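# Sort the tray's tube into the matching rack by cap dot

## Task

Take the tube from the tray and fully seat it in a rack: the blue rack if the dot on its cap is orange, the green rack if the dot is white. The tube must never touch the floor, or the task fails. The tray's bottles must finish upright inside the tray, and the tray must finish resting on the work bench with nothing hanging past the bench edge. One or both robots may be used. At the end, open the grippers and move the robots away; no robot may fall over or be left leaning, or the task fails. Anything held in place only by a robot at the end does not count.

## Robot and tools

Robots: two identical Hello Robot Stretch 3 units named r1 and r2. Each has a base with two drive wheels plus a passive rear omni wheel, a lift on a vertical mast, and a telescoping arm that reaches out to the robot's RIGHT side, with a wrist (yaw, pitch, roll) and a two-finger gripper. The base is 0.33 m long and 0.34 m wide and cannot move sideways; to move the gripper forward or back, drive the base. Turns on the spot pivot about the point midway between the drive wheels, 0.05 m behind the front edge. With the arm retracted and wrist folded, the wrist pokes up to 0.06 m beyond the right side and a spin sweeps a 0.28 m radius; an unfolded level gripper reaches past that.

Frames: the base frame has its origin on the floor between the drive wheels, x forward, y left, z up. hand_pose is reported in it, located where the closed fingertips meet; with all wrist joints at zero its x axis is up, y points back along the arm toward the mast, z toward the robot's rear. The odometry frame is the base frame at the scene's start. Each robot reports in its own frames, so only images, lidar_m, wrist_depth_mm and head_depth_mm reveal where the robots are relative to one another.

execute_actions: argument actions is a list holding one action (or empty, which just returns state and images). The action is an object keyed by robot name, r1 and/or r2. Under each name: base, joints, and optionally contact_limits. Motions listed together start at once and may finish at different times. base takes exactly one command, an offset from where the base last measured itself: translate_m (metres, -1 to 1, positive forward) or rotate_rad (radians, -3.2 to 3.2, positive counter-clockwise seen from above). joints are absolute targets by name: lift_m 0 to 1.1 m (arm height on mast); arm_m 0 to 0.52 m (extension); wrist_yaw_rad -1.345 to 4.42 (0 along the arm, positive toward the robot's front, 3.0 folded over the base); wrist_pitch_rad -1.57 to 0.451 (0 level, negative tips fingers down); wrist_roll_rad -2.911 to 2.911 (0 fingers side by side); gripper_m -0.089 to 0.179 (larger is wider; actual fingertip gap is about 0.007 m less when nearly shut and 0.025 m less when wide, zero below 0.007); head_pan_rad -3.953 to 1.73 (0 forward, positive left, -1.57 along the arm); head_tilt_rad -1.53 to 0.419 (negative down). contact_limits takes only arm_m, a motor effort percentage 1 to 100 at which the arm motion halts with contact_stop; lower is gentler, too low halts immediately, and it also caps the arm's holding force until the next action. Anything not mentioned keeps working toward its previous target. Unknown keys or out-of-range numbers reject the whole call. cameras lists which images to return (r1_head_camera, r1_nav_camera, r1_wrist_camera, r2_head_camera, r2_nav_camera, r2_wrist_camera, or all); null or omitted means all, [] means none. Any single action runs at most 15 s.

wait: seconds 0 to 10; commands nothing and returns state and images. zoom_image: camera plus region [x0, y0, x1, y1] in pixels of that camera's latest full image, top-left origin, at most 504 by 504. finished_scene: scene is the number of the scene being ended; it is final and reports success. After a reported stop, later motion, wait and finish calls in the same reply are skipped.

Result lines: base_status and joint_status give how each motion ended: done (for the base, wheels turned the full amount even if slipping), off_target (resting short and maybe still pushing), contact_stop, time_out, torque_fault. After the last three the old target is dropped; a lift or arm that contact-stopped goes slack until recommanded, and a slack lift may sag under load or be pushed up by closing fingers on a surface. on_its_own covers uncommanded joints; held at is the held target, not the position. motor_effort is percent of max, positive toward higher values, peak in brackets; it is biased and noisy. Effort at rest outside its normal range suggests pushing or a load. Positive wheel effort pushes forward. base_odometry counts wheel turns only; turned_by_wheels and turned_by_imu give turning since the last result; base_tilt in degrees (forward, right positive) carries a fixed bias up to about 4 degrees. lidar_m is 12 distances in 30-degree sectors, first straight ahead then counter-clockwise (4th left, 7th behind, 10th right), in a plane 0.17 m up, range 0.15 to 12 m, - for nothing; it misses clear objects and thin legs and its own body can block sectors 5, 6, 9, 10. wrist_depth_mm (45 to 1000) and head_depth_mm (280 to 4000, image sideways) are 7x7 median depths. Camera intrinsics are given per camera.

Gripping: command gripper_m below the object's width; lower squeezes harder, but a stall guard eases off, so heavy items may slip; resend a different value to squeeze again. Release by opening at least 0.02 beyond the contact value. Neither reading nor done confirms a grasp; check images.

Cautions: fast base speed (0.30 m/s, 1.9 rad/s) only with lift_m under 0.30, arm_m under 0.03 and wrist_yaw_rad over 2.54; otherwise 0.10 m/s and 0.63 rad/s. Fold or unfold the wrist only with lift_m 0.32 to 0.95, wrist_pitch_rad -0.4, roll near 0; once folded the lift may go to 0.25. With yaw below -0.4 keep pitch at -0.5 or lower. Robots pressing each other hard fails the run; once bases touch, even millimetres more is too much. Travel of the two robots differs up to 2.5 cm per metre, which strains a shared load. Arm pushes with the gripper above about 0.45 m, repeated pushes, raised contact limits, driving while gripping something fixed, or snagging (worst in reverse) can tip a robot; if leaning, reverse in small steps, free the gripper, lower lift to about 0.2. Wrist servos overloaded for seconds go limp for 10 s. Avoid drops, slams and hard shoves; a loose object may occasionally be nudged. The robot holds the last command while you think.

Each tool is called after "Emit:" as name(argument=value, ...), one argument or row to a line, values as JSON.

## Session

Emit:
execute_actions(
  actions=[
    {"r1":{"joints":{"head_pan_rad":-2.0,"head_tilt_rad":-0.4}},"r2":{"joints":{"head_pan_rad":-2.0,"head_tilt_rad":-0.4}}},
  ],
)

Scene clock: 1.47 s.
r1.base_odometry: x=+0.000 y=+0.000 heading=+0.000 (m, m, rad; r1's odometry frame)
r1.turned_by_wheels: +0.000 (rad since the last result)
r1.turned_by_imu: +0.000 (rad since the last result)
r1.base_tilt: forward=+1.7 right=-1.5 (deg)
r1.lidar_m: 2.03 5.32 1.73 1.10 0.99 0.99 1.22 2.35 3.31 4.03 3.73 1.08
r1.head_depth_mm: 2745 2973 3186 3068 2158 1687 1385 / 2926 3056 3320 3075 2195 1689 1381 / 3025 3247 3444 3076 2198 1703 1385 / 3184 3445 3735 3172 2190 1705 1383 / 3268 3561 3912 3104 2231 1705 1381 / 3498 3825 - 3150 2207 1706 1397 / 3739 - - 3182 2237 1722 1397
r1.base_status: not commanded
r1.joint_positions: lift_m=+0.415 arm_m=-0.001 wrist_yaw_rad=+3.093 wrist_pitch_rad=-0.530 wrist_roll_rad=-0.015 gripper_m=+0.037 head_pan_rad=-1.993 head_tilt_rad=-0.395
r1.joint_status: all done
r1.motor_effort: left_wheel=+0(0) right_wheel=+0(0) lift_m=+26(26) arm_m=+0(0) wrist_yaw_rad=-1(0) wrist_pitch_rad=+6(6) wrist_roll_rad=+0(1) gripper_m=+0(0) head_pan_rad=-3(28) head_tilt_rad=-3(36) (%)
r1.hand_pose: x=-0.0110 y=+0.0646 z=+0.4037 quat_wxyz=(+0.201, +0.681, +0.170, +0.683) (m; r1's base frame)
r1.wrist_depth_mm: 725 822 - - - - - / 787 921 - - - - - / 821 921 - - - - - / 814 820 831 838 868 866 846 / 670 674 702 720 720 717 725 / 590 591 608 599 616 608 619 / 522 536 - - 521 539 532
r2.base_odometry: x=+0.000 y=+0.000 heading=+0.000 (m, m, rad; r2's odometry frame)
r2.turned_by_wheels: +0.000 (rad since the last result)
r2.turned_by_imu: +0.000 (rad since the last result)
r2.base_tilt: forward=+0.4 right=+0.5 (deg)
r2.lidar_m: 0.80 0.68 0.68 0.78 1.32 3.04 3.51 4.05 1.47 1.55 5.71 1.43
r2.head_depth_mm: 3456 3692 3901 3382 2312 1750 1423 / 3566 3806 3959 3417 2309 1755 1412 / 3638 3822 - 3463 2342 1768 1425 / 3770 - - 2266 2241 1766 1428 / 3836 - - 1694 2249 1783 1436 / - - - 1854 2390 1798 1440 / - - 3692 2991 2395 1803 1445
r2.base_status: not commanded
r2.joint_positions: lift_m=+0.471 arm_m=-0.003 wrist_yaw_rad=+3.111 wrist_pitch_rad=-0.566 wrist_roll_rad=-0.001 gripper_m=+0.037 head_pan_rad=-1.993 head_tilt_rad=-0.395
r2.joint_status: all done
r2.motor_effort: left_wheel=+0(1) right_wheel=+0(0) lift_m=+39(39) arm_m=+0(0) wrist_yaw_rad=-1(0) wrist_pitch_rad=+7(7) wrist_roll_rad=+1(1) gripper_m=-1(0) head_pan_rad=-3(48) head_tilt_rad=-3(28) (%)
r2.hand_pose: x=-0.0149 y=+0.0610 z=+0.4519 quat_wxyz=(+0.208, +0.681, +0.187, +0.676) (m; r2's base frame)
r2.wrist_depth_mm: - - - - 777 654 559 / - - - - 880 693 588 / - - - - 919 753 623 / 863 849 852 848 834 824 674 / 722 740 725 722 746 721 686 / 648 628 649 632 - 638 643 / 570 572 - - 561 562 565
pictures: r1_head_camera (sideways: a quarter turn clockwise sets it upright), r1_nav_camera (sideways: a quarter turn counterclockwise sets it upright), r1_wrist_camera, r2_head_camera (sideways: a quarter turn clockwise sets it upright), r2_nav_camera (sideways: a quarter turn counterclockwise sets it upright), r2_wrist_camera
Images, in order (width x height): r1_head_camera 896x504, r1_nav_camera 672x504, r1_wrist_camera 644x364, r2_head_camera 896x504, r2_nav_camera 672x504, r2_wrist_camera 644x364.

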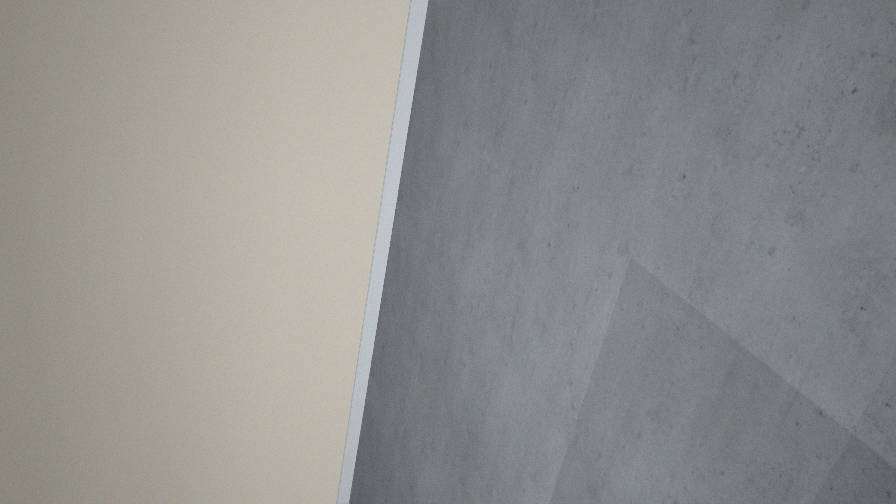

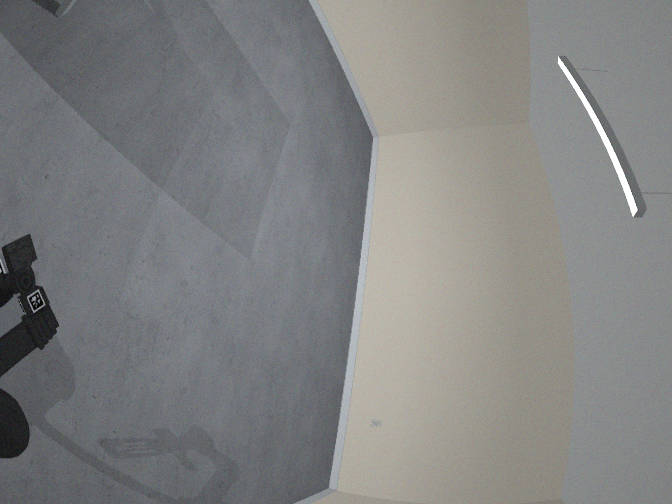

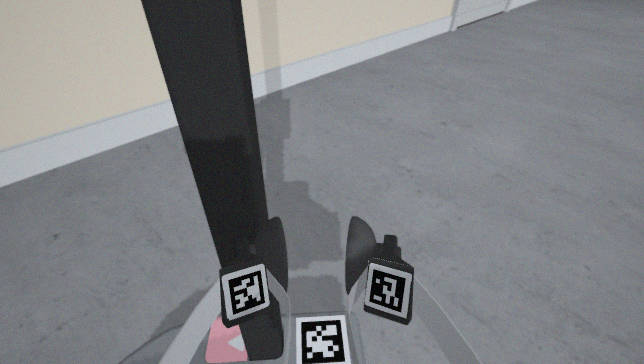

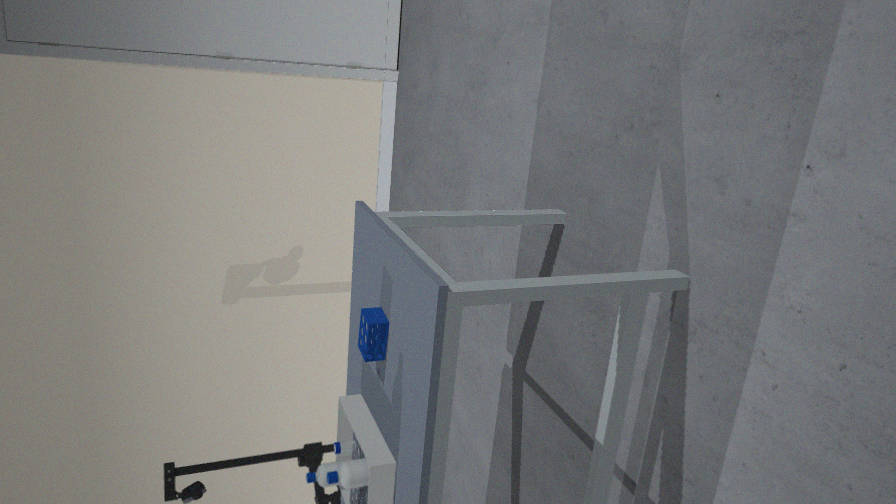

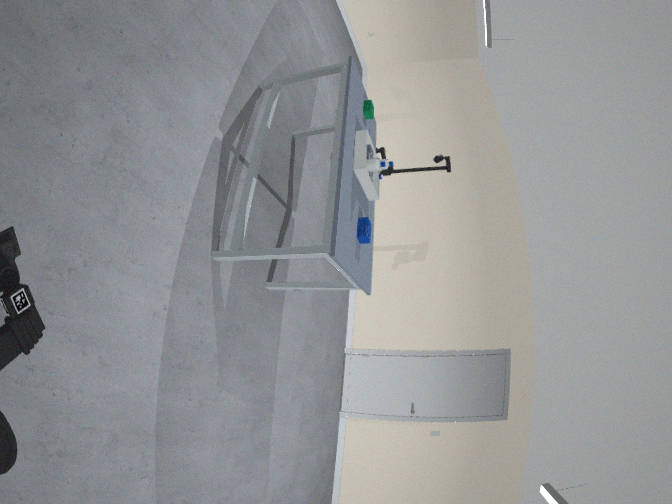

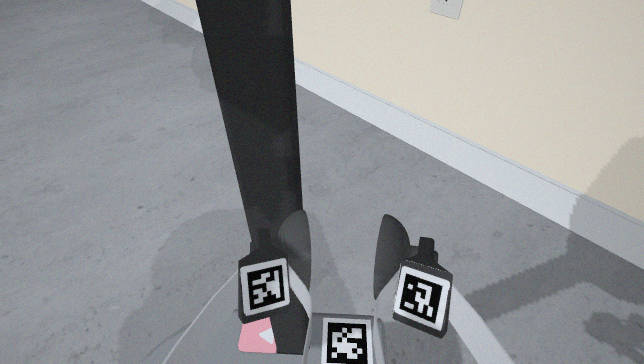

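Emit:
execute_actions(
  actions=[
    {"r2":{"base":{"rotate_rad":-1.41},"joints":{"lift_m":0.27,"wrist_pitch_rad":-0.4}}},
  ],
  cameras=[],
)

Emit:
execute_actions(
  actions=[
    {"r2":{"base":{"translate_m":1.0},"joints":{"head_pan_rad":-0.7,"head_tilt_rad":-0.6}}},
  ],
  cameras=["r2_head_camera","r2_nav_camera"],
)

Scene clock: 9.77 s.
r1.base_odometry: x=+0.000 y=+0.000 heading=+0.000 (m, m, rad; r1's odometry frame)
r1.turned_by_wheels: +0.000 (rad since the last result)
r1.turned_by_imu: -0.002 (rad since the last result)
r1.base_tilt: forward=+1.7 right=-1.5 (deg)
r1.lidar_m: 2.02 5.39 1.74 1.10 0.99 1.00 1.21 2.36 3.32 4.04 3.71 1.09
r1.head_depth_mm: 2786 2937 3134 3083 2185 1701 1370 / 2927 3149 3329 3055 2188 1688 1382 / 3060 3273 3468 3051 2183 1702 1381 / 3130 3471 3629 3137 2200 1708 1389 / 3377 3629 3915 3155 2190 1698 1394 / 3508 3928 - 3122 2217 1718 1395 / 3727 - - 3162 2218 1714 1399
r1.base_status: not commanded
r1.joint_positions: lift_m=+0.415 arm_m=-0.001 wrist_yaw_rad=+3.093 wrist_pitch_rad=-0.530 wrist_roll_rad=-0.015 gripper_m=+0.037 head_pan_rad=-1.993 head_tilt_rad=-0.395
r1.joint_status: not commanded
r1.motor_effort: left_wheel=+0(0) right_wheel=-1(0) lift_m=+26(27) arm_m=+0(0) wrist_yaw_rad=+0(0) wrist_pitch_rad=+6(6) wrist_roll_rad=+0(0) gripper_m=+0(0) head_pan_rad=-3(3) head_tilt_rad=-4(3) (%)
r1.hand_pose: x=-0.0110 y=+0.0646 z=+0.4037 quat_wxyz=(+0.201, +0.681, +0.170, +0.683) (m; r1's base frame)
r1.wrist_depth_mm: 722 836 - - - - - / 783 888 - - - - - / 812 932 - - - - - / 811 827 826 848 840 836 866 / 683 693 693 715 711 697 709 / 593 600 616 601 619 596 612 / 528 538 - - 532 531 539
r2.base_odometry: x=+0.000 y=+0.000 heading=-1.410 (m, m, rad; r2's odometry frame)
r2.turned_by_wheels: -1.410 (rad since the last result)
r2.turned_by_imu: -1.398 (rad since the last result)
r2.base_tilt: forward=+0.4 right=+0.5 (deg)
r2.lidar_m: 1.72 5.67 1.12 0.74 0.68 0.69 0.87 1.82 3.09 3.90 4.04 1.48
r2.head_depth_mm: 2581 2775 2977 3098 2291 1749 1401 / 2716 2878 3132 3237 2322 1747 1422 / 2930 3045 3305 3390 2339 1764 1416 / 3007 3287 3483 3474 2343 1772 1424 / 3168 3450 3689 3682 2374 1795 1440 / 3316 3645 3961 3519 2375 1794 1437 / 3513 3869 - 3597 2409 1801 1452
r2.base_status: done
r2.joint_positions: lift_m=+0.271 arm_m=-0.003 wrist_yaw_rad=+3.111 wrist_pitch_rad=-0.422 wrist_roll_rad=-0.001 gripper_m=+0.037 head_pan_rad=-1.993 head_tilt_rad=-0.396
r2.joint_status: all done
r2.motor_effort: left_wheel=+2(9) right_wheel=-1(4) lift_m=+23(33) arm_m=+0(0) wrist_yaw_rad=-1(0) wrist_pitch_rad=+12(11) wrist_roll_rad=+0(0) gripper_m=+0(0) head_pan_rad=-4(3) head_tilt_rad=-2(2) (%)
r2.hand_pose: x=-0.0143 y=+0.0815 z=+0.2824 quat_wxyz=(+0.159, +0.693, +0.138, +0.690) (m; r2's base frame)
r2.wrist_depth_mm: 514 585 - 783 933 - - / 541 628 - 863 - - - / 580 655 711 845 880 870 908 / 601 658 684 699 689 700 692 / 560 565 567 576 585 567 569 / 478 513 - - - 487 486 / - - - - 408 420 414
pictures: none
No camera images: the call's "cameras" was empty. Leave "cameras" out to get every camera's image.

Scene clock: 14.80 s.
r1.base_odometry: x=+0.000 y=+0.000 heading=+0.000 (m, m, rad; r1's odometry frame)
r1.turned_by_wheels: +0.000 (rad since the last result)
r1.turned_by_imu: -0.001 (rad since the last result)
r1.base_tilt: forward=+1.7 right=-1.5 (deg)
r1.lidar_m: 2.03 5.36 1.74 1.10 0.99 1.00 1.22 2.35 3.31 4.04 3.73 1.08
r1.head_depth_mm: 2778 2970 3161 3075 2183 1699 1384 / 2874 3136 3299 3093 2185 1690 1379 / 3037 3288 3581 3133 2220 1710 1394 / 3140 3428 3666 3134 2193 1700 1393 / 3345 3585 3986 3163 2201 1700 1397 / 3489 3731 - 3130 2221 1716 1387 / 3704 - - 3123 2229 1712 1394
r1.base_status: not commanded
r1.joint_positions: lift_m=+0.415 arm_m=-0.001 wrist_yaw_rad=+3.093 wrist_pitch_rad=-0.530 wrist_roll_rad=-0.015 gripper_m=+0.037 head_pan_rad=-1.993 head_tilt_rad=-0.395
r1.joint_status: not commanded
r1.motor_effort: left_wheel=+0(0) right_wheel=-1(0) lift_m=+26(26) arm_m=+0(0) wrist_yaw_rad=+1(0) wrist_pitch_rad=+6(6) wrist_roll_rad=-1(0) gripper_m=+0(0) head_pan_rad=-3(3) head_tilt_rad=-3(3) (%)
r1.hand_pose: x=-0.0110 y=+0.0646 z=+0.4037 quat_wxyz=(+0.201, +0.681, +0.170, +0.683) (m; r1's base frame)
r1.wrist_depth_mm: 742 818 - - - - - / 771 882 - - - - - / 844 929 - - - - - / 809 818 815 854 835 852 873 / 687 694 702 708 704 698 714 / 589 594 604 595 623 611 609 / 520 533 - - 534 529 535
r2.base_odometry: x=+0.160 y=-0.987 heading=-1.410 (m, m, rad; r2's odometry frame)
r2.turned_by_wheels: +0.000 (rad since the last result)
r2.turned_by_imu: -0.002 (rad since the last result)
r2.base_tilt: forward=+0.4 right=+0.5 (deg)
r2.lidar_m: 0.96 4.89 2.10 1.39 1.29 1.30 1.63 3.45 3.89 3.75 0.75 0.76
r2.head_depth_mm: 2883 3145 1330 948 1647 1175 1209 / 2994 3292 1347 951 1700 1476 1249 / 3022 3256 1363 968 1751 1478 1252 / 3072 3416 1373 970 1765 1483 1252 / 3182 3473 1302 975 1818 1424 1264 / 3196 3502 1168 983 1837 1418 1260 / 3255 3486 1246 1005 1843 1422 1273
r2.base_status: done
r2.joint_positions: lift_m=+0.271 arm_m=-0.003 wrist_yaw_rad=+3.111 wrist_pitch_rad=-0.421 wrist_roll_rad=-0.001 gripper_m=+0.037 head_pan_rad=-0.707 head_tilt_rad=-0.593
r2.joint_status: all done
r2.motor_effort: left_wheel=+1(8) right_wheel=-1(4) lift_m=+23(22) arm_m=+0(0) wrist_yaw_rad=+0(0) wrist_pitch_rad=+12(11) wrist_roll_rad=+1(0) gripper_m=+0(0) head_pan_rad=+3(46) head_tilt_rad=-3(22) (%)
r2.hand_pose: x=-0.0143 y=+0.0816 z=+0.2825 quat_wxyz=(+0.159, +0.693, +0.137, +0.690) (m; r2's base frame)
r2.wrist_depth_mm: 948 - - - - - - / - - - - - - - / 879 850 881 865 889 902 892 / 684 681 691 697 701 686 698 / 565 571 565 573 571 570 569 / 481 499 - - - 482 489 / - - - - 411 420 423
pictures: r2_head_camera (sideways: a quarter turn clockwise sets it upright), r2_nav_camera (sideways: a quarter turn counterclockwise sets it upright)
Images, in order (width x height): r2_head_camera 896x504, r2_nav_camera 672x504.

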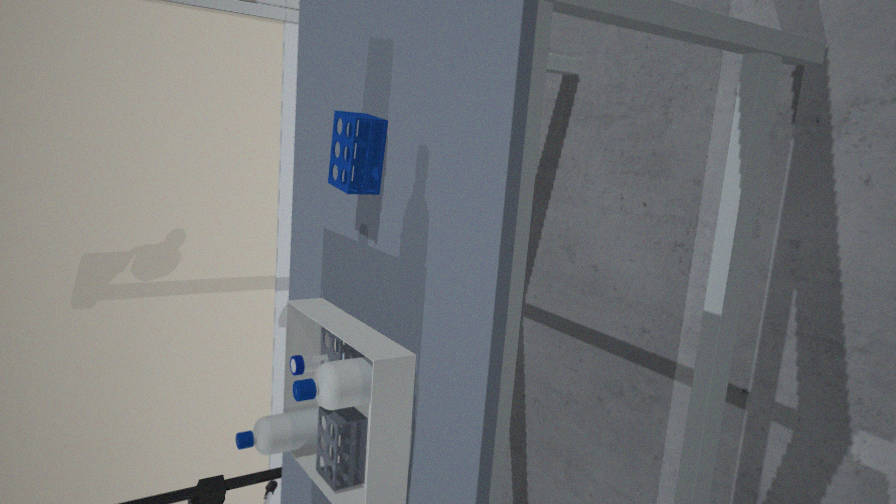

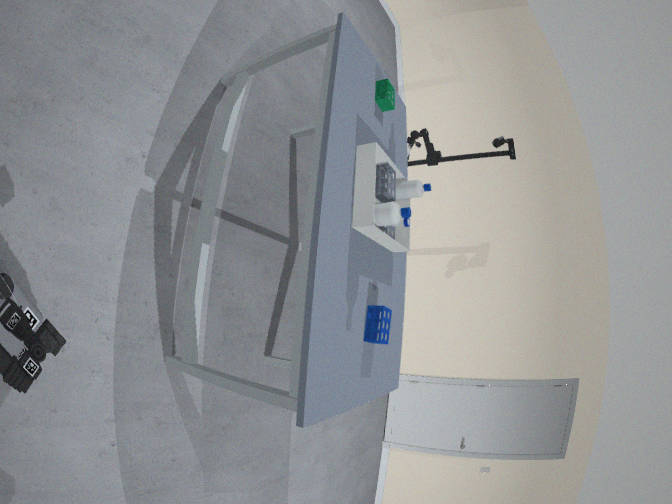

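Emit:
execute_actions(
  actions=[
    {"r1":{"base":{"rotate_rad":0.23},"joints":{"lift_m":0.27,"wrist_pitch_rad":-0.4,"head_pan_rad":-0.9,"head_tilt_rad":-0.6}},"r2":{"base":{"translate_m":-0.3}}},
  ],
  cameras=[],
)

Emit:
execute_actions(
  actions=[
    {"r1":{"base":{"translate_m":1.0}}},
  ],
  cameras=["r1_head_camera","r1_nav_camera"],
)

Scene clock: 24.67 s.
r1.base_odometry: x=+0.000 y=+0.000 heading=+0.230 (m, m, rad; r1's odometry frame)
r1.turned_by_wheels: +0.230 (rad since the last result)
r1.turned_by_imu: +0.224 (rad since the last result)
r1.base_tilt: forward=+1.7 right=-1.5 (deg)
r1.lidar_m: 2.03 3.19 1.34 1.02 1.00 1.05 1.49 3.30 3.49 3.84 1.08 1.09
r1.head_depth_mm: 3083 3385 2954 2161 1704 1430 1227 / 3135 3470 2966 2163 1719 1434 1221 / 3257 3522 2969 2206 1729 1435 1229 / 3254 3550 1762 2047 1698 1441 1226 / 3381 3609 1240 2060 1693 1442 1232 / 3453 3681 1241 2128 1744 1444 1231 / 3434 3668 1322 2149 1747 1451 1237
r1.base_status: done
r1.joint_positions: lift_m=+0.270 arm_m=-0.001 wrist_yaw_rad=+3.093 wrist_pitch_rad=-0.419 wrist_roll_rad=-0.015 gripper_m=+0.037 head_pan_rad=-0.907 head_tilt_rad=-0.592
r1.joint_status: all done
r1.motor_effort: left_wheel=-2(5) right_wheel=+1(4) lift_m=+20(21) arm_m=+0(0) wrist_yaw_rad=+0(0) wrist_pitch_rad=+9(9) wrist_roll_rad=+0(0) gripper_m=+0(0) head_pan_rad=+2(29) head_tilt_rad=-5(27) (%)
r1.hand_pose: x=-0.0102 y=+0.0799 z=+0.2827 quat_wxyz=(+0.163, +0.690, +0.131, +0.693) (m; r1's base frame)
r1.wrist_depth_mm: 729 790 949 - - - - / 781 833 - - - - - / 807 885 976 976 983 - - / 723 724 - 728 734 747 749 / 582 583 - 622 597 588 607 / 486 504 - - 507 498 500 / 425 - - - 414 427 430
r2.base_odometry: x=+0.112 y=-0.691 heading=-1.410 (m, m, rad; r2's odometry frame)
r2.turned_by_wheels: +0.000 (rad since the last result)
r2.turned_by_imu: +0.000 (rad since the last result)
r2.base_tilt: forward=+0.4 right=+0.5 (deg)
r2.lidar_m: 1.19 5.11 1.81 1.20 1.10 1.12 1.41 2.93 3.66 3.94 0.93 0.94
r2.head_depth_mm: 3032 3317 3237 2274 1797 1461 1245 / 3127 3440 2938 2224 1804 1484 1247 / 3166 3552 1352 1083 1703 1406 1246 / 3218 3580 1301 1107 1814 1418 1251 / 3244 3627 1373 1131 1840 1445 1257 / 3363 3699 1383 2122 1832 1492 1260 / 3438 3743 1237 2139 1844 1511 1268
r2.base_status: done
r2.joint_positions: lift_m=+0.271 arm_m=-0.003 wrist_yaw_rad=+3.111 wrist_pitch_rad=-0.421 wrist_roll_rad=-0.001 gripper_m=+0.037 head_pan_rad=-0.707 head_tilt_rad=-0.593
r2.joint_status: not commanded
r2.motor_effort: left_wheel=+1(5) right_wheel=-1(6) lift_m=+24(24) arm_m=+0(1) wrist_yaw_rad=-1(0) wrist_pitch_rad=+11(12) wrist_roll_rad=+0(0) gripper_m=+0(0) head_pan_rad=+4(4) head_tilt_rad=-3(3) (%)
r2.hand_pose: x=-0.0143 y=+0.0816 z=+0.2825 quat_wxyz=(+0.159, +0.693, +0.137, +0.690) (m; r2's base frame)
r2.wrist_depth_mm: 819 910 - - - - - / 879 966 - - - - - / 873 873 908 881 904 886 885 / 681 679 702 693 688 699 702 / 557 560 573 564 577 577 575 / 476 509 - - - 488 482 / - - - - 405 425 427
pictures: none
No camera images: the call's "cameras" was empty. Leave "cameras" out to get every camera's image.

Scene clock: 29.60 s.
r1.base_odometry: x=+0.974 y=+0.228 heading=+0.230 (m, m, rad; r1's odometry frame)
r1.turned_by_wheels: +0.000 (rad since the last result)
r1.turned_by_imu: +0.002 (rad since the last result)
r1.base_tilt: forward=+1.7 right=-1.6 (deg)
r1.lidar_m: 1.03 4.49 1.91 1.47 1.46 1.52 2.18 4.17 0.79 0.80 1.23 1.30
r1.head_depth_mm: 2730 2980 1219 902 755 1420 1219 / 2751 3065 1142 853 760 1439 1226 / 2839 3117 1159 843 786 1446 1233 / 2889 3156 1086 870 792 1445 1226 / 2930 3208 1236 882 832 1429 1228 / 3052 3300 1243 916 1606 1447 1232 / 3078 3347 1186 922 1648 1450 1242
r1.base_status: done
r1.joint_positions: lift_m=+0.270 arm_m=-0.001 wrist_yaw_rad=+3.093 wrist_pitch_rad=-0.418 wrist_roll_rad=-0.015 gripper_m=+0.037 head_pan_rad=-0.907 head_tilt_rad=-0.593
r1.joint_status: not commanded
r1.motor_effort: left_wheel=-2(7) right_wheel=+1(7) lift_m=+20(20) arm_m=+0(0) wrist_yaw_rad=+0(0) wrist_pitch_rad=+9(9) wrist_roll_rad=+0(0) gripper_m=+0(0) head_pan_rad=+2(1) head_tilt_rad=-5(5) (%)
r1.hand_pose: x=-0.0102 y=+0.0799 z=+0.2828 quat_wxyz=(+0.163, +0.690, +0.131, +0.693) (m; r1's base frame)
r1.wrist_depth_mm: - - - - - - - / - - - - - - - / 932 966 951 962 964 - - / 704 732 - 730 735 742 746 / 572 583 - 608 592 600 601 / 487 497 - - 511 494 500 / 428 - - - 419 428 430
r2.base_odometry: x=+0.112 y=-0.691 heading=-1.410 (m, m, rad; r2's odometry frame)
r2.turned_by_wheels: +0.000 (rad since the last result)
r2.turned_by_imu: -0.001 (rad since the last result)
r2.base_tilt: forward=+0.4 right=+0.5 (deg)
r2.lidar_m: 1.18 5.11 1.81 1.19 1.10 1.12 1.41 2.93 3.66 3.97 0.92 0.94
r2.head_depth_mm: 3030 3297 3255 2327 1795 1472 1243 / 3082 3497 2958 2235 1797 1468 1251 / 3122 3499 1353 1090 1707 1403 1250 / 3244 3559 1302 1112 1822 1417 1252 / 3273 3650 1382 1122 1821 1464 1261 / 3318 3684 1373 2128 1845 1500 1254 / 3471 3779 1232 2115 1852 1510 1266
r2.base_status: not commanded
r2.joint_positions: lift_m=+0.271 arm_m=-0.003 wrist_yaw_rad=+3.111 wrist_pitch_rad=-0.421 wrist_roll_rad=-0.001 gripper_m=+0.037 head_pan_rad=-0.707 head_tilt_rad=-0.593
r2.joint_status: not commanded
r2.motor_effort: left_wheel=+2(1) right_wheel=-1(1) lift_m=+23(24) arm_m=+0(0) wrist_yaw_rad=+0(0) wrist_pitch_rad=+11(11) wrist_roll_rad=+0(0) gripper_m=+0(1) head_pan_rad=+3(3) head_tilt_rad=-3(3) (%)
r2.hand_pose: x=-0.0143 y=+0.0816 z=+0.2825 quat_wxyz=(+0.159, +0.693, +0.137, +0.690) (m; r2's base frame)
r2.wrist_depth_mm: 824 920 - - - - - / 878 - - - - - - / 870 877 872 870 889 880 896 / 688 691 695 705 688 695 690 / 558 560 570 568 583 566 569 / 481 503 - - - 494 491 / - - - - 410 422 423
pictures: r1_head_camera (sideways: a quarter turn clockwise sets it upright), r1_nav_camera (sideways: a quarter turn counterclockwise sets it upright)
Images, in order (width x height): r1_head_camera 896x504, r1_nav_camera 672x504.

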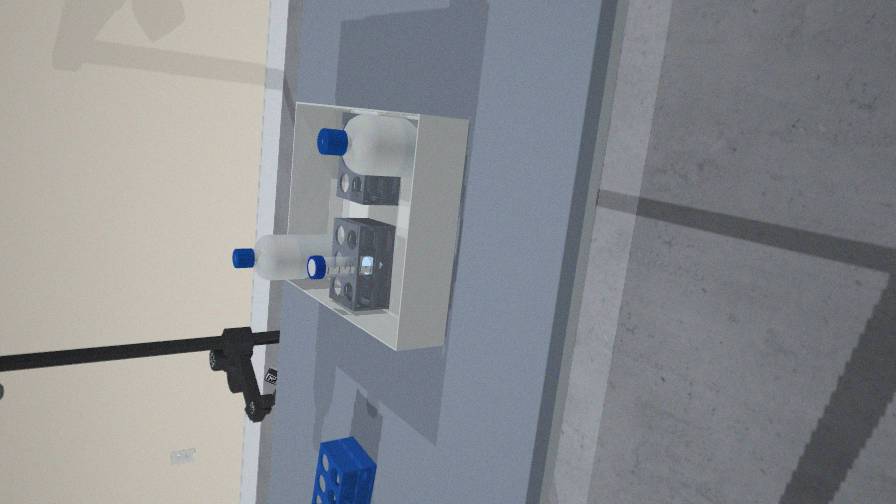

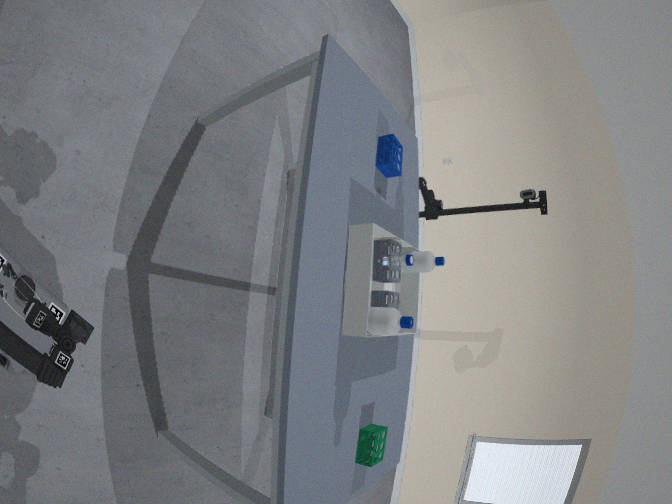

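Emit:
execute_actions(
  actions=[
    {"r1":{"base":{"translate_m":0.32}}},
  ],
  cameras=[],
)

Emit:
execute_actions(
  actions=[
    {"r1":{"base":{"rotate_rad":0.5},"joints":{"lift_m":0.95,"head_pan_rad":-1.57}}},
  ],
  cameras=[],
)

Emit:
execute_actions(
  actions=[
    {"r1":{"base":{"translate_m":-0.08},"joints":{"lift_m":1.05,"wrist_yaw_rad":0,"gripper_m":0.07}}},
  ],
  cameras=[],
)

Emit:
execute_actions(
  actions=[
    {"r1":{"joints":{"lift_m":1.0,"arm_m":0.25,"wrist_pitch_rad":-0.6}}},
  ],
  cameras=["r1_head_camera","r1_wrist_camera"],
)

Scene clock: 38.70 s.
r1.base_odometry: x=+1.285 y=+0.301 heading=+0.230 (m, m, rad; r1's odometry frame)
r1.turned_by_wheels: +0.000 (rad since the last result)
r1.turned_by_imu: +0.000 (rad since the last result)
r1.base_tilt: forward=+1.6 right=-1.5 (deg)
r1.lidar_m: 0.72 4.20 2.10 1.62 1.60 1.68 2.40 4.46 0.93 1.11 1.09 1.15
r1.head_depth_mm: 2572 2831 2906 847 699 622 1219 / 2645 2912 1154 843 716 625 1212 / 2718 3017 2952 903 717 642 1224 / 2731 3052 1229 907 720 1344 1234 / 2826 3106 1241 890 722 1374 1226 / 2880 3184 1244 917 722 1413 1238 / 2995 3239 3040 916 726 1417 1238
r1.base_status: done
r1.joint_positions: lift_m=+0.270 arm_m=-0.001 wrist_yaw_rad=+3.093 wrist_pitch_rad=-0.418 wrist_roll_rad=-0.015 gripper_m=+0.037 head_pan_rad=-0.907 head_tilt_rad=-0.593
r1.joint_status: not commanded
r1.motor_effort: left_wheel=-2(8) right_wheel=+1(8) lift_m=+21(20) arm_m=+0(0) wrist_yaw_rad=+0(0) wrist_pitch_rad=+9(9) wrist_roll_rad=+0(0) gripper_m=+0(0) head_pan_rad=+1(2) head_tilt_rad=-4(4) (%)
r1.hand_pose: x=-0.0102 y=+0.0799 z=+0.2829 quat_wxyz=(+0.163, +0.690, +0.131, +0.693) (m; r1's base frame)
r1.wrist_depth_mm: - - - - - - - / - - - - - - - / 929 944 954 978 955 - - / 709 722 - 727 745 747 746 / 578 583 - 612 596 598 605 / 483 500 - - 513 495 494 / 428 - - - 419 428 426
r2.base_odometry: x=+0.112 y=-0.691 heading=-1.410 (m, m, rad; r2's odometry frame)
r2.turned_by_wheels: +0.000 (rad since the last result)
r2.turned_by_imu: -0.001 (rad since the last result)
r2.base_tilt: forward=+0.4 right=+0.5 (deg)
r2.lidar_m: 1.19 5.12 1.81 1.20 1.11 1.12 1.40 2.94 3.65 3.95 0.92 0.94
r2.head_depth_mm: 2992 3376 3219 2322 1803 1470 1247 / 3094 3423 2929 2232 1811 1480 1250 / 3156 3482 1349 1089 1696 1411 1254 / 3205 3561 1301 1108 1812 1415 1254 / 3258 3559 1382 1120 1846 1447 1261 / 3350 3678 1372 2113 1854 1484 1266 / 3392 3691 1228 2135 1838 1510 1271
r2.base_status: not commanded
r2.joint_positions: lift_m=+0.271 arm_m=-0.003 wrist_yaw_rad=+3.111 wrist_pitch_rad=-0.421 wrist_roll_rad=-0.001 gripper_m=+0.037 head_pan_rad=-0.707 head_tilt_rad=-0.593
r2.joint_status: not commanded
r2.motor_effort: left_wheel=+1(2) right_wheel=-1(1) lift_m=+24(23) arm_m=-1(0) wrist_yaw_rad=-1(1) wrist_pitch_rad=+11(11) wrist_roll_rad=+0(0) gripper_m=-1(0) head_pan_rad=+4(4) head_tilt_rad=-3(3) (%)
r2.hand_pose: x=-0.0143 y=+0.0816 z=+0.2825 quat_wxyz=(+0.159, +0.693, +0.137, +0.690) (m; r2's base frame)
r2.wrist_depth_mm: 837 941 - - - - - / 846 958 - - - - - / 860 875 849 874 872 910 869 / 675 686 686 688 680 698 704 / 561 564 563 575 577 574 569 / 472 500 - - - 490 485 / - - - - 409 422 423
pictures: none
No camera images: the call's "cameras" was empty. Leave "cameras" out to get every camera's image.

Scene clock: 45.70 s.
r1.base_odometry: x=+1.285 y=+0.301 heading=+0.730 (m, m, rad; r1's odometry frame)
r1.turned_by_wheels: +0.500 (rad since the last result)
r1.turned_by_imu: +0.488 (rad since the last result)
r1.base_tilt: forward=+1.8 right=-1.6 (deg)
r1.lidar_m: 4.21 2.15 1.63 1.58 1.66 2.34 4.46 0.93 1.12 1.09 1.15 0.72
r1.head_depth_mm: 2630 2919 2923 860 733 - 1173 / 2641 2936 2953 861 735 - - / 2691 2985 972 868 736 - - / 2692 3005 2941 903 718 - - / 2712 2978 2963 910 721 - - / 2758 2981 2150 904 721 1001 1211 / 2806 3033 2019 905 723 1343 1236
r1.base_status: done
r1.joint_positions: lift_m=+0.950 arm_m=-0.001 wrist_yaw_rad=+3.093 wrist_pitch_rad=-0.418 wrist_roll_rad=-0.015 gripper_m=+0.037 head_pan_rad=-1.563 head_tilt_rad=-0.593
r1.joint_status: all done
r1.motor_effort: left_wheel=-2(9) right_wheel=+1(6) lift_m=+31(33) arm_m=+0(0) wrist_yaw_rad=+0(1) wrist_pitch_rad=+9(9) wrist_roll_rad=-1(0) gripper_m=+0(0) head_pan_rad=-3(24) head_tilt_rad=-4(4) (%)
r1.hand_pose: x=-0.0102 y=+0.0800 z=+0.9624 quat_wxyz=(+0.163, +0.690, +0.131, +0.693) (m; r1's base frame)
r1.wrist_depth_mm: - - - - - - - / - - - - - - - / - - - - - - - / - - - - - - - / - - - - - - - / - - - - - - - / - - - - - - -
r2.base_odometry: x=+0.112 y=-0.691 heading=-1.410 (m, m, rad; r2's odometry frame)
r2.turned_by_wheels: +0.000 (rad since the last result)
r2.turned_by_imu: -0.001 (rad since the last result)
r2.base_tilt: forward=+0.4 right=+0.5 (deg)
r2.lidar_m: 1.19 5.12 1.81 1.20 1.11 1.12 1.40 2.93 3.66 3.96 0.92 0.94
r2.head_depth_mm: 3039 3350 3237 2292 1794 1463 1241 / 3096 3374 2948 2215 1794 1465 1250 / 3162 3454 1361 1086 1700 1410 1255 / 3239 3572 1302 1105 1807 1413 1253 / 3165 3621 1384 1127 1819 1453 1259 / 3253 3688 1372 2120 1838 1493 1262 / 3450 3735 1230 2124 1837 1504 1266
r2.base_status: not commanded
r2.joint_positions: lift_m=+0.271 arm_m=-0.003 wrist_yaw_rad=+3.111 wrist_pitch_rad=-0.421 wrist_roll_rad=-0.001 gripper_m=+0.037 head_pan_rad=-0.707 head_tilt_rad=-0.593
r2.joint_status: not commanded
r2.motor_effort: left_wheel=+1(1) right_wheel=-1(1) lift_m=+23(23) arm_m=-1(0) wrist_yaw_rad=-1(0) wrist_pitch_rad=+11(11) wrist_roll_rad=+0(0) gripper_m=-1(1) head_pan_rad=+4(4) head_tilt_rad=-3(3) (%)
r2.hand_pose: x=-0.0143 y=+0.0816 z=+0.2825 quat_wxyz=(+0.159, +0.693, +0.137, +0.690) (m; r2's base frame)
r2.wrist_depth_mm: 830 928 - - - - - / 879 976 - - - - - / 858 870 876 877 896 901 908 / 684 683 680 691 699 690 702 / 564 570 572 576 587 574 570 / 483 508 - - - 483 494 / - - - - 412 418 420
pictures: none
No camera images: the call's "cameras" was empty. Leave "cameras" out to get every camera's image.

Scene clock: 48.23 s.
r1.base_odometry: x=+1.226 y=+0.247 heading=+0.730 (m, m, rad; r1's odometry frame)
r1.turned_by_wheels: +0.000 (rad since the last result)
r1.turned_by_imu: -0.001 (rad since the last result)
r1.base_tilt: forward=+1.7 right=-1.6 (deg)
r1.lidar_m: 4.29 2.15 1.63 1.58 1.66 2.33 4.38 0.86 1.11 1.09 1.14 0.78
r1.head_depth_mm: 2629 2903 - - - - 1169 / 2672 2911 - - - - 1165 / 2688 2961 - - - - 1198 / 2704 3002 1118 882 699 645 1229 / 2725 3025 2966 914 721 1342 1232 / 2707 3005 2232 915 724 1349 1229 / 2740 3079 2063 907 724 1356 1240
r1.base_status: done
r1.joint_positions: lift_m=+1.050 arm_m=-0.001 wrist_yaw_rad=+0.002 wrist_pitch_rad=-0.417 wrist_roll_rad=-0.015 gripper_m=+0.070 head_pan_rad=-1.563 head_tilt_rad=-0.593
r1.joint_status: all done
r1.motor_effort: left_wheel=-2(7) right_wheel=+1(3) lift_m=+32(32) arm_m=+0(0) wrist_yaw_rad=-1(1) wrist_pitch_rad=+9(9) wrist_roll_rad=+0(0) gripper_m=+0(78) head_pan_rad=-3(4) head_tilt_rad=-5(4) (%)
r1.hand_pose: x=-0.0212 y=-0.3686 z=+1.0625 quat_wxyz=(+0.697, +0.148, -0.686, -0.145) (m; r1's base frame)
r1.wrist_depth_mm: - - - - - - - / - - - - - - - / - - - 792 - - - / 751 707 766 727 734 767 681 / 604 612 607 612 544 616 637 / 507 507 507 501 - 527 517 / 432 436 424 440 439 446 443
r2.base_odometry: x=+0.112 y=-0.691 heading=-1.410 (m, m, rad; r2's odometry frame)
r2.turned_by_wheels: +0.000 (rad since the last result)
r2.turned_by_imu: +0.000 (rad since the last result)
r2.base_tilt: forward=+0.4 right=+0.5 (deg)
r2.lidar_m: 1.18 5.10 1.81 1.19 1.11 1.12 1.40 2.93 3.64 3.96 0.92 0.94
r2.head_depth_mm: 3042 3368 3224 2296 1790 1474 1240 / 3095 3469 2901 2231 1813 1472 1243 / 3182 3498 1357 1085 1704 1408 1249 / 3261 3542 1299 1104 1841 1420 1262 / 3254 3526 1379 1124 1816 1450 1259 / 1729 3697 1371 2105 1852 1490 1264 / 3392 3816 1228 2144 1844 1503 1264
r2.base_status: not commanded
r2.joint_positions: lift_m=+0.271 arm_m=-0.003 wrist_yaw_rad=+3.111 wrist_pitch_rad=-0.421 wrist_roll_rad=-0.001 gripper_m=+0.037 head_pan_rad=-0.707 head_tilt_rad=-0.593
r2.joint_status: not commanded
r2.motor_effort: left_wheel=+2(2) right_wheel=-1(1) lift_m=+23(23) arm_m=+0(0) wrist_yaw_rad=-1(1) wrist_pitch_rad=+11(11) wrist_roll_rad=+1(0) gripper_m=+0(0) head_pan_rad=+4(4) head_tilt_rad=-3(3) (%)
r2.hand_pose: x=-0.0143 y=+0.0816 z=+0.2825 quat_wxyz=(+0.159, +0.693, +0.137, +0.690) (m; r2's base frame)
r2.wrist_depth_mm: 813 949 - - - - - / 903 994 - - - - - / 875 878 865 905 914 890 911 / 697 685 679 699 704 696 690 / 563 562 559 573 580 572 586 / 470 499 - - - 489 493 / - - - - 410 425 423
pictures: none
No camera images: the call's "cameras" was empty. Leave "cameras" out to get every camera's image.

Scene clock: 51.30 s.
r1.base_odometry: x=+1.226 y=+0.247 heading=+0.730 (m, m, rad; r1's odometry frame)
r1.turned_by_wheels: +0.000 (rad since the last result)
r1.turned_by_imu: -0.001 (rad since the last result)
r1.base_tilt: forward=+1.7 right=-1.5 (deg)
r1.lidar_m: 4.29 2.15 1.63 1.59 1.67 2.33 4.38 0.86 1.12 1.08 1.14 0.78
r1.head_depth_mm: 2669 3028 2025 717 714 637 1225 / 2684 - - 863 716 639 1234 / 2680 2867 - 867 716 638 1221 / 2682 2970 965 874 719 644 1225 / 2703 3015 2990 913 720 1351 1223 / 2689 2959 2238 915 722 1346 1235 / 2745 3083 2041 908 725 1348 1235
r1.base_status: not commanded
r1.joint_positions: lift_m=+1.000 arm_m=+0.250 wrist_yaw_rad=+0.000 wrist_pitch_rad=-0.612 wrist_roll_rad=-0.015 gripper_m=+0.070 head_pan_rad=-1.563 head_tilt_rad=-0.593
r1.joint_status: all done
r1.motor_effort: left_wheel=-1(2) right_wheel=+1(1) lift_m=+20(26) arm_m=+4(7) wrist_yaw_rad=+0(1) wrist_pitch_rad=+6(8) wrist_roll_rad=+0(0) gripper_m=+1(0) head_pan_rad=-3(3) head_tilt_rad=-5(4) (%)
r1.hand_pose: x=-0.0215 y=-0.5906 z=+0.9720 quat_wxyz=(+0.679, +0.215, -0.669, -0.212) (m; r1's base frame)
r1.wrist_depth_mm: - - - - - - - / - - - 710 - - - / 575 586 569 560 560 623 615 / 435 484 468 428 433 513 516 / 412 423 416 412 421 244 441 / 367 372 372 372 - 245 382 / 329 331 298 315 312 303 342
r2.base_odometry: x=+0.112 y=-0.691 heading=-1.410 (m, m, rad; r2's odometry frame)
r2.turned_by_wheels: +0.000 (rad since the last result)
r2.turned_by_imu: -0.001 (rad since the last result)
r2.base_tilt: forward=+0.4 right=+0.5 (deg)
r2.lidar_m: 1.19 5.11 1.81 1.20 1.11 1.12 1.41 2.94 3.64 3.97 0.93 0.95
r2.head_depth_mm: 3036 3311 3240 2313 1795 1463 1239 / 3114 3395 2933 2240 1806 1467 1242 / 3111 3489 1360 1083 1705 1399 1251 / 3182 3594 1294 1105 1818 1417 1252 / 3244 3622 1372 1117 1830 1451 1261 / 1874 3743 1379 2132 1830 1484 1268 / 3402 3708 1235 2139 1842 1503 1268
r2.base_status: not commanded
r2.joint_positions: lift_m=+0.271 arm_m=-0.003 wrist_yaw_rad=+3.111 wrist_pitch_rad=-0.421 wrist_roll_rad=-0.001 gripper_m=+0.037 head_pan_rad=-0.707 head_tilt_rad=-0.593
r2.joint_status: not commanded
r2.motor_effort: left_wheel=+1(1) right_wheel=-1(1) lift_m=+23(24) arm_m=+0(0) wrist_yaw_rad=-1(0) wrist_pitch_rad=+11(12) wrist_roll_rad=+0(1) gripper_m=+0(1) head_pan_rad=+4(4) head_tilt_rad=-4(3) (%)
r2.hand_pose: x=-0.0143 y=+0.0816 z=+0.2825 quat_wxyz=(+0.159, +0.693, +0.137, +0.690) (m; r2's base frame)
r2.wrist_depth_mm: 815 933 - - - - - / 893 977 - - - - - / 845 879 892 881 884 896 893 / 695 694 685 690 695 700 710 / 564 569 569 568 567 574 576 / 481 498 - - - 480 487 / - - - - 409 421 427
pictures: r1_head_camera (sideways: a quarter turn clockwise sets it upright), r1_wrist_camera
Images, in order (width x height): r1_head_camera 896x504, r1_wrist_camera 644x364.

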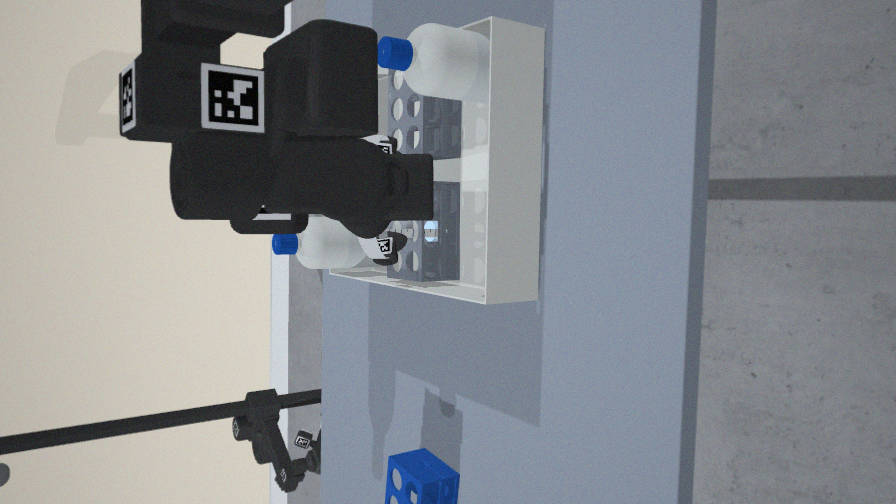

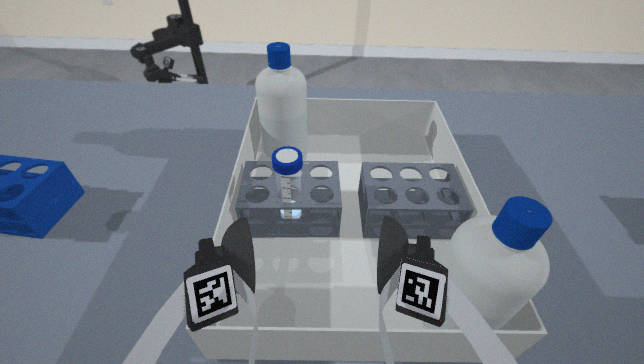

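Emit:
execute_actions(
  actions=[
    {"r1":{"base":{"translate_m":0.035},"joints":{"lift_m":0.92,"arm_m":0.39}}},
  ],
  cameras=["r1_head_camera","r1_wrist_camera"],
)

Scene clock: 58.80 s.
r1.base_odometry: x=+1.252 y=+0.271 heading=+0.730 (m, m, rad; r1's odometry frame)
r1.turned_by_wheels: +0.000 (rad since the last result)
r1.turned_by_imu: -0.002 (rad since the last result)
r1.base_tilt: forward=+1.7 right=-1.5 (deg)
r1.lidar_m: 4.24 2.15 1.63 1.58 1.66 2.34 4.42 0.89 1.12 1.09 1.14 0.75
r1.head_depth_mm: 2673 2943 - 721 712 638 1226 / 2685 2891 - 879 715 641 1222 / 2657 2906 - 869 719 641 1227 / 2690 3003 2964 870 719 1339 1231 / 2697 3016 2985 912 724 1341 1226 / 2696 3008 2202 914 723 1347 1235 / 2746 3034 2051 884 724 1352 1231
r1.base_status: done
r1.joint_positions: lift_m=+0.920 arm_m=+0.390 wrist_yaw_rad=+0.000 wrist_pitch_rad=-0.612 wrist_roll_rad=-0.015 gripper_m=+0.070 head_pan_rad=-1.563 head_tilt_rad=-0.593
r1.joint_status: all done
r1.motor_effort: left_wheel=-2(2) right_wheel=+1(6) lift_m=+20(17) arm_m=+4(2) wrist_yaw_rad=+0(1) wrist_pitch_rad=+6(6) wrist_roll_rad=-1(0) gripper_m=+0(0) head_pan_rad=-3(3) head_tilt_rad=-4(4) (%)
r1.hand_pose: x=-0.0215 y=-0.7305 z=+0.8920 quat_wxyz=(+0.679, +0.215, -0.669, -0.212) (m; r1's base frame)
r1.wrist_depth_mm: - - - - - - - / 564 - - 295 - - - / 452 455 441 334 412 395 478 / 380 379 376 362 385 371 381 / 324 326 315 256 288 270 263 / 287 289 269 253 - 262 242 / 255 256 251 257 258 260 250
r2.base_odometry: x=+0.112 y=-0.691 heading=-1.410 (m, m, rad; r2's odometry frame)
r2.turned_by_wheels: +0.000 (rad since the last result)
r2.turned_by_imu: -0.001 (rad since the last result)
r2.base_tilt: forward=+0.4 right=+0.5 (deg)
r2.lidar_m: 1.19 5.10 1.81 1.20 1.10 1.11 1.41 2.94 3.65 3.94 0.93 0.94
r2.head_depth_mm: 2992 3326 3246 2303 1804 1472 1243 / 3069 3399 2936 2257 1793 1469 1242 / 3217 3508 1358 1081 1714 1403 1255 / 3226 3549 1295 1108 1814 1410 1250 / 3297 3542 1379 1120 1839 1456 1259 / 3229 3677 1367 2111 1850 1489 1264 / 3385 3698 1231 2123 1856 1504 1263
r2.base_status: not commanded
r2.joint_positions: lift_m=+0.271 arm_m=-0.003 wrist_yaw_rad=+3.111 wrist_pitch_rad=-0.421 wrist_roll_rad=-0.001 gripper_m=+0.037 head_pan_rad=-0.707 head_tilt_rad=-0.593
r2.joint_status: not commanded
r2.motor_effort: left_wheel=+2(2) right_wheel=-1(1) lift_m=+24(24) arm_m=+0(0) wrist_yaw_rad=-1(1) wrist_pitch_rad=+12(11) wrist_roll_rad=+0(0) gripper_m=+0(0) head_pan_rad=+4(4) head_tilt_rad=-3(3) (%)
r2.hand_pose: x=-0.0143 y=+0.0816 z=+0.2825 quat_wxyz=(+0.159, +0.693, +0.137, +0.690) (m; r2's base frame)
r2.wrist_depth_mm: 830 926 - - - - - / 867 - - - - - - / 867 877 861 889 893 919 898 / 689 687 675 691 688 686 694 / 563 562 559 566 579 571 576 / 484 497 - - - 482 489 / - - - - 402 421 425
pictures: r1_head_camera (sideways: a quarter turn clockwise sets it upright), r1_wrist_camera
Images, in order (width x height): r1_head_camera 896x504, r1_wrist_camera 644x364.

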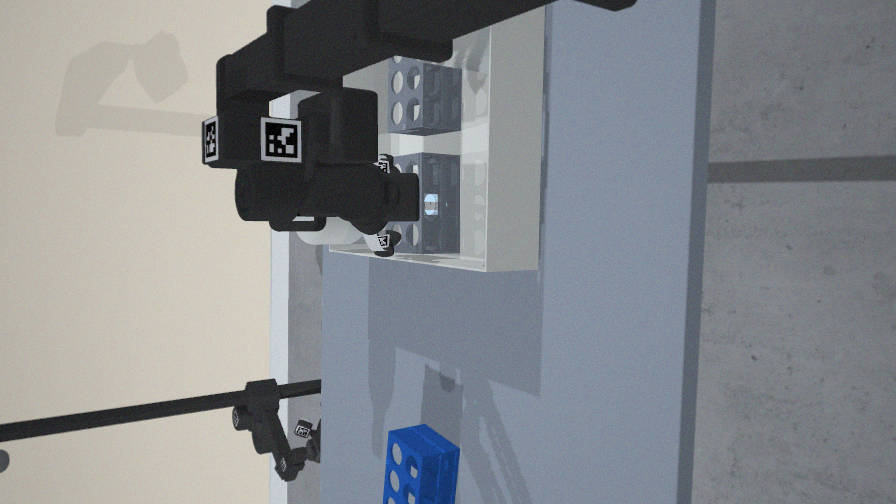

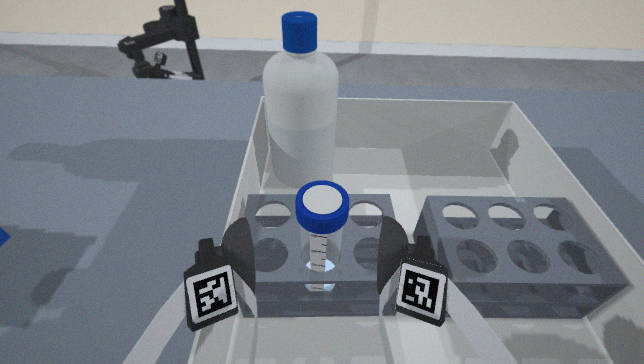

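Emit:
execute_actions(
  actions=[
    {"r1":{"base":{"translate_m":-0.005},"joints":{"lift_m":0.908,"arm_m":0.435}}},
  ],
  cameras=["r1_wrist_camera"],
)

Emit:
execute_actions(
  actions=[
    {"r1":{"joints":{"gripper_m":0.0}}},
  ],
  cameras=["r1_wrist_camera","r1_head_camera"],
)

Scene clock: 64.40 s.
r1.base_odometry: x=+1.248 y=+0.267 heading=+0.730 (m, m, rad; r1's odometry frame)
r1.turned_by_wheels: +0.000 (rad since the last result)
r1.turned_by_imu: -0.001 (rad since the last result)
r1.base_tilt: forward=+1.7 right=-1.5 (deg)
r1.lidar_m: 4.26 2.14 1.63 1.58 1.66 2.34 4.42 0.88 1.12 1.09 1.14 0.76
r1.head_depth_mm: 2616 2879 - - 714 639 1219 / 2664 2900 1053 885 715 641 1229 / 2705 2971 - 866 716 641 1222 / 2668 2981 3018 874 717 644 1240 / 2704 3018 2988 906 721 1337 1233 / 2686 2952 2197 915 724 1347 1232 / 2772 3093 2069 883 726 1355 1232
r1.base_status: done
r1.joint_positions: lift_m=+0.908 arm_m=+0.435 wrist_yaw_rad=+0.000 wrist_pitch_rad=-0.612 wrist_roll_rad=-0.015 gripper_m=+0.070 head_pan_rad=-1.563 head_tilt_rad=-0.593
r1.joint_status: all done
r1.motor_effort: left_wheel=-1(7) right_wheel=+1(5) lift_m=+21(18) arm_m=+4(10) wrist_yaw_rad=+1(1) wrist_pitch_rad=+6(6) wrist_roll_rad=+0(0) gripper_m=+0(0) head_pan_rad=-3(3) head_tilt_rad=-5(4) (%)
r1.hand_pose: x=-0.0215 y=-0.7755 z=+0.8800 quat_wxyz=(+0.679, +0.215, -0.669, -0.212) (m; r1's base frame)
r1.wrist_depth_mm: - - - - - - - / - - - 254 - - - / 433 437 424 279 372 362 452 / 360 360 355 328 370 361 358 / 311 313 306 236 327 310 249 / 275 277 237 207 - 221 223 / 242 245 205 197 220 206 212
r2.base_odometry: x=+0.112 y=-0.691 heading=-1.410 (m, m, rad; r2's odometry frame)
r2.turned_by_wheels: +0.000 (rad since the last result)
r2.turned_by_imu: -0.001 (rad since the last result)
r2.base_tilt: forward=+0.5 right=+0.5 (deg)
r2.lidar_m: 1.18 5.11 1.81 1.20 1.10 1.11 1.40 2.94 3.63 3.94 0.92 0.94
r2.head_depth_mm: 3044 3324 3264 2307 1785 1471 1237 / 3112 3469 2965 2238 1806 1473 1246 / 3177 3508 1354 1088 1698 1403 1251 / 3177 3536 1300 1101 1824 1418 1254 / 3235 3517 1381 1132 1824 1450 1269 / 3224 3667 1351 2114 1833 1491 1260 / 3422 3703 1237 2147 1844 1497 1268
r2.base_status: not commanded
r2.joint_positions: lift_m=+0.271 arm_m=-0.003 wrist_yaw_rad=+3.111 wrist_pitch_rad=-0.421 wrist_roll_rad=-0.001 gripper_m=+0.037 head_pan_rad=-0.707 head_tilt_rad=-0.593
r2.joint_status: not commanded
r2.motor_effort: left_wheel=+1(1) right_wheel=-1(1) lift_m=+23(23) arm_m=+0(1) wrist_yaw_rad=+0(0) wrist_pitch_rad=+11(11) wrist_roll_rad=+0(1) gripper_m=+0(0) head_pan_rad=+4(4) head_tilt_rad=-3(3) (%)
r2.hand_pose: x=-0.0143 y=+0.0816 z=+0.2825 quat_wxyz=(+0.159, +0.693, +0.137, +0.690) (m; r2's base frame)
r2.wrist_depth_mm: 814 946 - - - - - / 871 948 - - - - - / 862 847 861 882 865 879 881 / 677 677 700 689 705 688 707 / 569 563 559 574 578 571 574 / 476 508 - - - 492 483 / - - - - 411 418 422
pictures: r1_wrist_camera
Images, in order (width x height): r1_wrist_camera 644x364.

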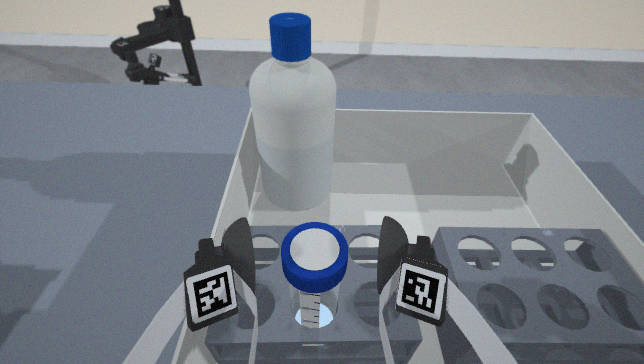

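Scene clock: 65.60 s.
r1.base_odometry: x=+1.248 y=+0.267 heading=+0.730 (m, m, rad; r1's odometry frame)
r1.turned_by_wheels: +0.000 (rad since the last result)
r1.turned_by_imu: +0.000 (rad since the last result)
r1.base_tilt: forward=+1.7 right=-1.5 (deg)
r1.lidar_m: 4.27 2.15 1.63 1.59 1.66 2.34 4.40 0.88 1.12 1.09 1.14 0.76
r1.head_depth_mm: 2638 2924 - - 712 637 1220 / 2656 2900 1053 889 714 638 1222 / 2690 2967 - 871 716 642 1237 / 2700 3049 1174 871 718 645 1225 / 2723 3027 2989 915 720 1341 1234 / 2695 2973 2227 915 726 1354 1234 / 2746 3055 2049 884 725 1347 1233
r1.base_status: not commanded
r1.joint_positions: lift_m=+0.908 arm_m=+0.435 wrist_yaw_rad=+0.000 wrist_pitch_rad=-0.612 wrist_roll_rad=-0.015 gripper_m=+0.001 head_pan_rad=-1.563 head_tilt_rad=-0.593
r1.joint_status: all done
r1.motor_effort: left_wheel=-1(1) right_wheel=+1(1) lift_m=+20(20) arm_m=+4(4) wrist_yaw_rad=+0(0) wrist_pitch_rad=+6(6) wrist_roll_rad=+0(0) gripper_m=-14(88) head_pan_rad=-3(3) head_tilt_rad=-4(5) (%)
r1.hand_pose: x=-0.0215 y=-0.7755 z=+0.8799 quat_wxyz=(+0.679, +0.215, -0.669, -0.212) (m; r1's base frame)
r1.wrist_depth_mm: - - - - - - - / - - - 254 - - - / 427 434 420 280 368 363 460 / 361 363 351 328 369 360 357 / 313 315 306 170 316 309 249 / 272 276 228 158 245 221 223 / 244 246 206 209 211 202 211
r2.base_odometry: x=+0.112 y=-0.691 heading=-1.410 (m, m, rad; r2's odometry frame)
r2.turned_by_wheels: +0.000 (rad since the last result)
r2.turned_by_imu: +0.000 (rad since the last result)
r2.base_tilt: forward=+0.4 right=+0.5 (deg)
r2.lidar_m: 1.18 5.11 1.81 1.20 1.10 1.12 1.41 2.93 3.63 3.95 0.93 0.94
r2.head_depth_mm: 3016 3316 3228 2310 1787 1468 1236 / 3127 3381 2910 2233 1800 1472 1248 / 3131 3503 1358 1086 1687 1397 1252 / 3219 3522 1295 1108 1828 1413 1254 / 3212 3586 1385 1120 1822 1464 1265 / 3271 3667 1370 2104 1830 1488 1261 / 3364 3729 1233 2133 1854 1505 1269
r2.base_status: not commanded
r2.joint_positions: lift_m=+0.271 arm_m=-0.003 wrist_yaw_rad=+3.111 wrist_pitch_rad=-0.421 wrist_roll_rad=-0.001 gripper_m=+0.037 head_pan_rad=-0.707 head_tilt_rad=-0.593
r2.joint_status: not commanded
r2.motor_effort: left_wheel=+2(2) right_wheel=-1(1) lift_m=+24(23) arm_m=+0(1) wrist_yaw_rad=+0(1) wrist_pitch_rad=+11(11) wrist_roll_rad=+0(0) gripper_m=-1(0) head_pan_rad=+4(4) head_tilt_rad=-4(4) (%)
r2.hand_pose: x=-0.0143 y=+0.0816 z=+0.2825 quat_wxyz=(+0.159, +0.693, +0.137, +0.690) (m; r2's base frame)
r2.wrist_depth_mm: 818 921 - - - - - / 856 970 - - - - - / 856 873 863 883 876 899 899 / 679 694 677 700 697 698 706 / 558 567 567 575 580 573 574 / 482 503 - - - 483 479 / - - - - 410 424 424
pictures: r1_head_camera (sideways: a quarter turn clockwise sets it upright), r1_wrist_camera
Images, in order (width x height): r1_head_camera 896x504, r1_wrist_camera 644x364.

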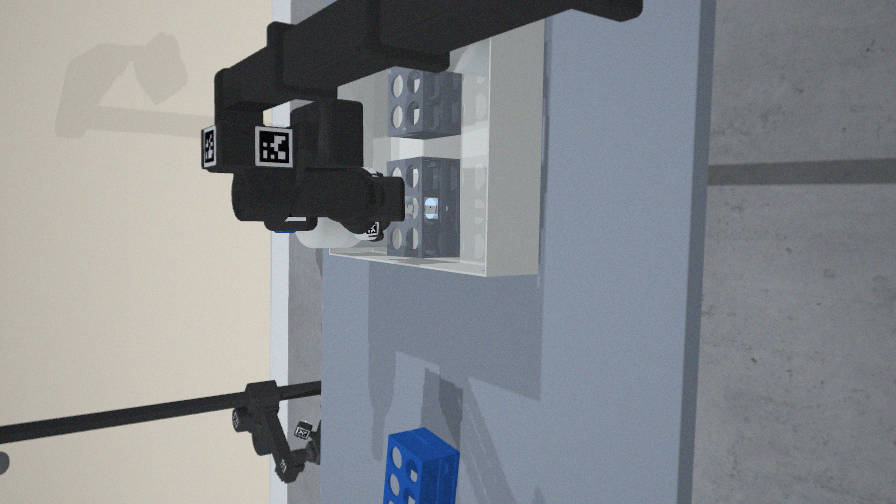

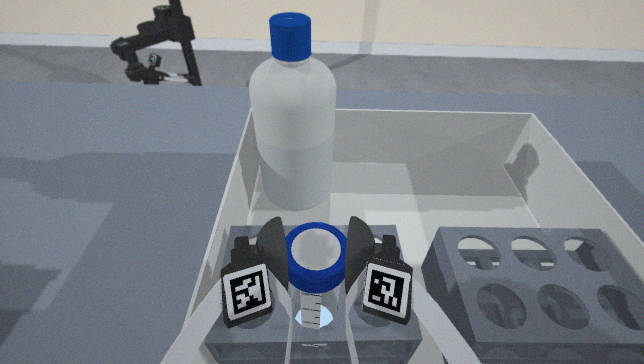

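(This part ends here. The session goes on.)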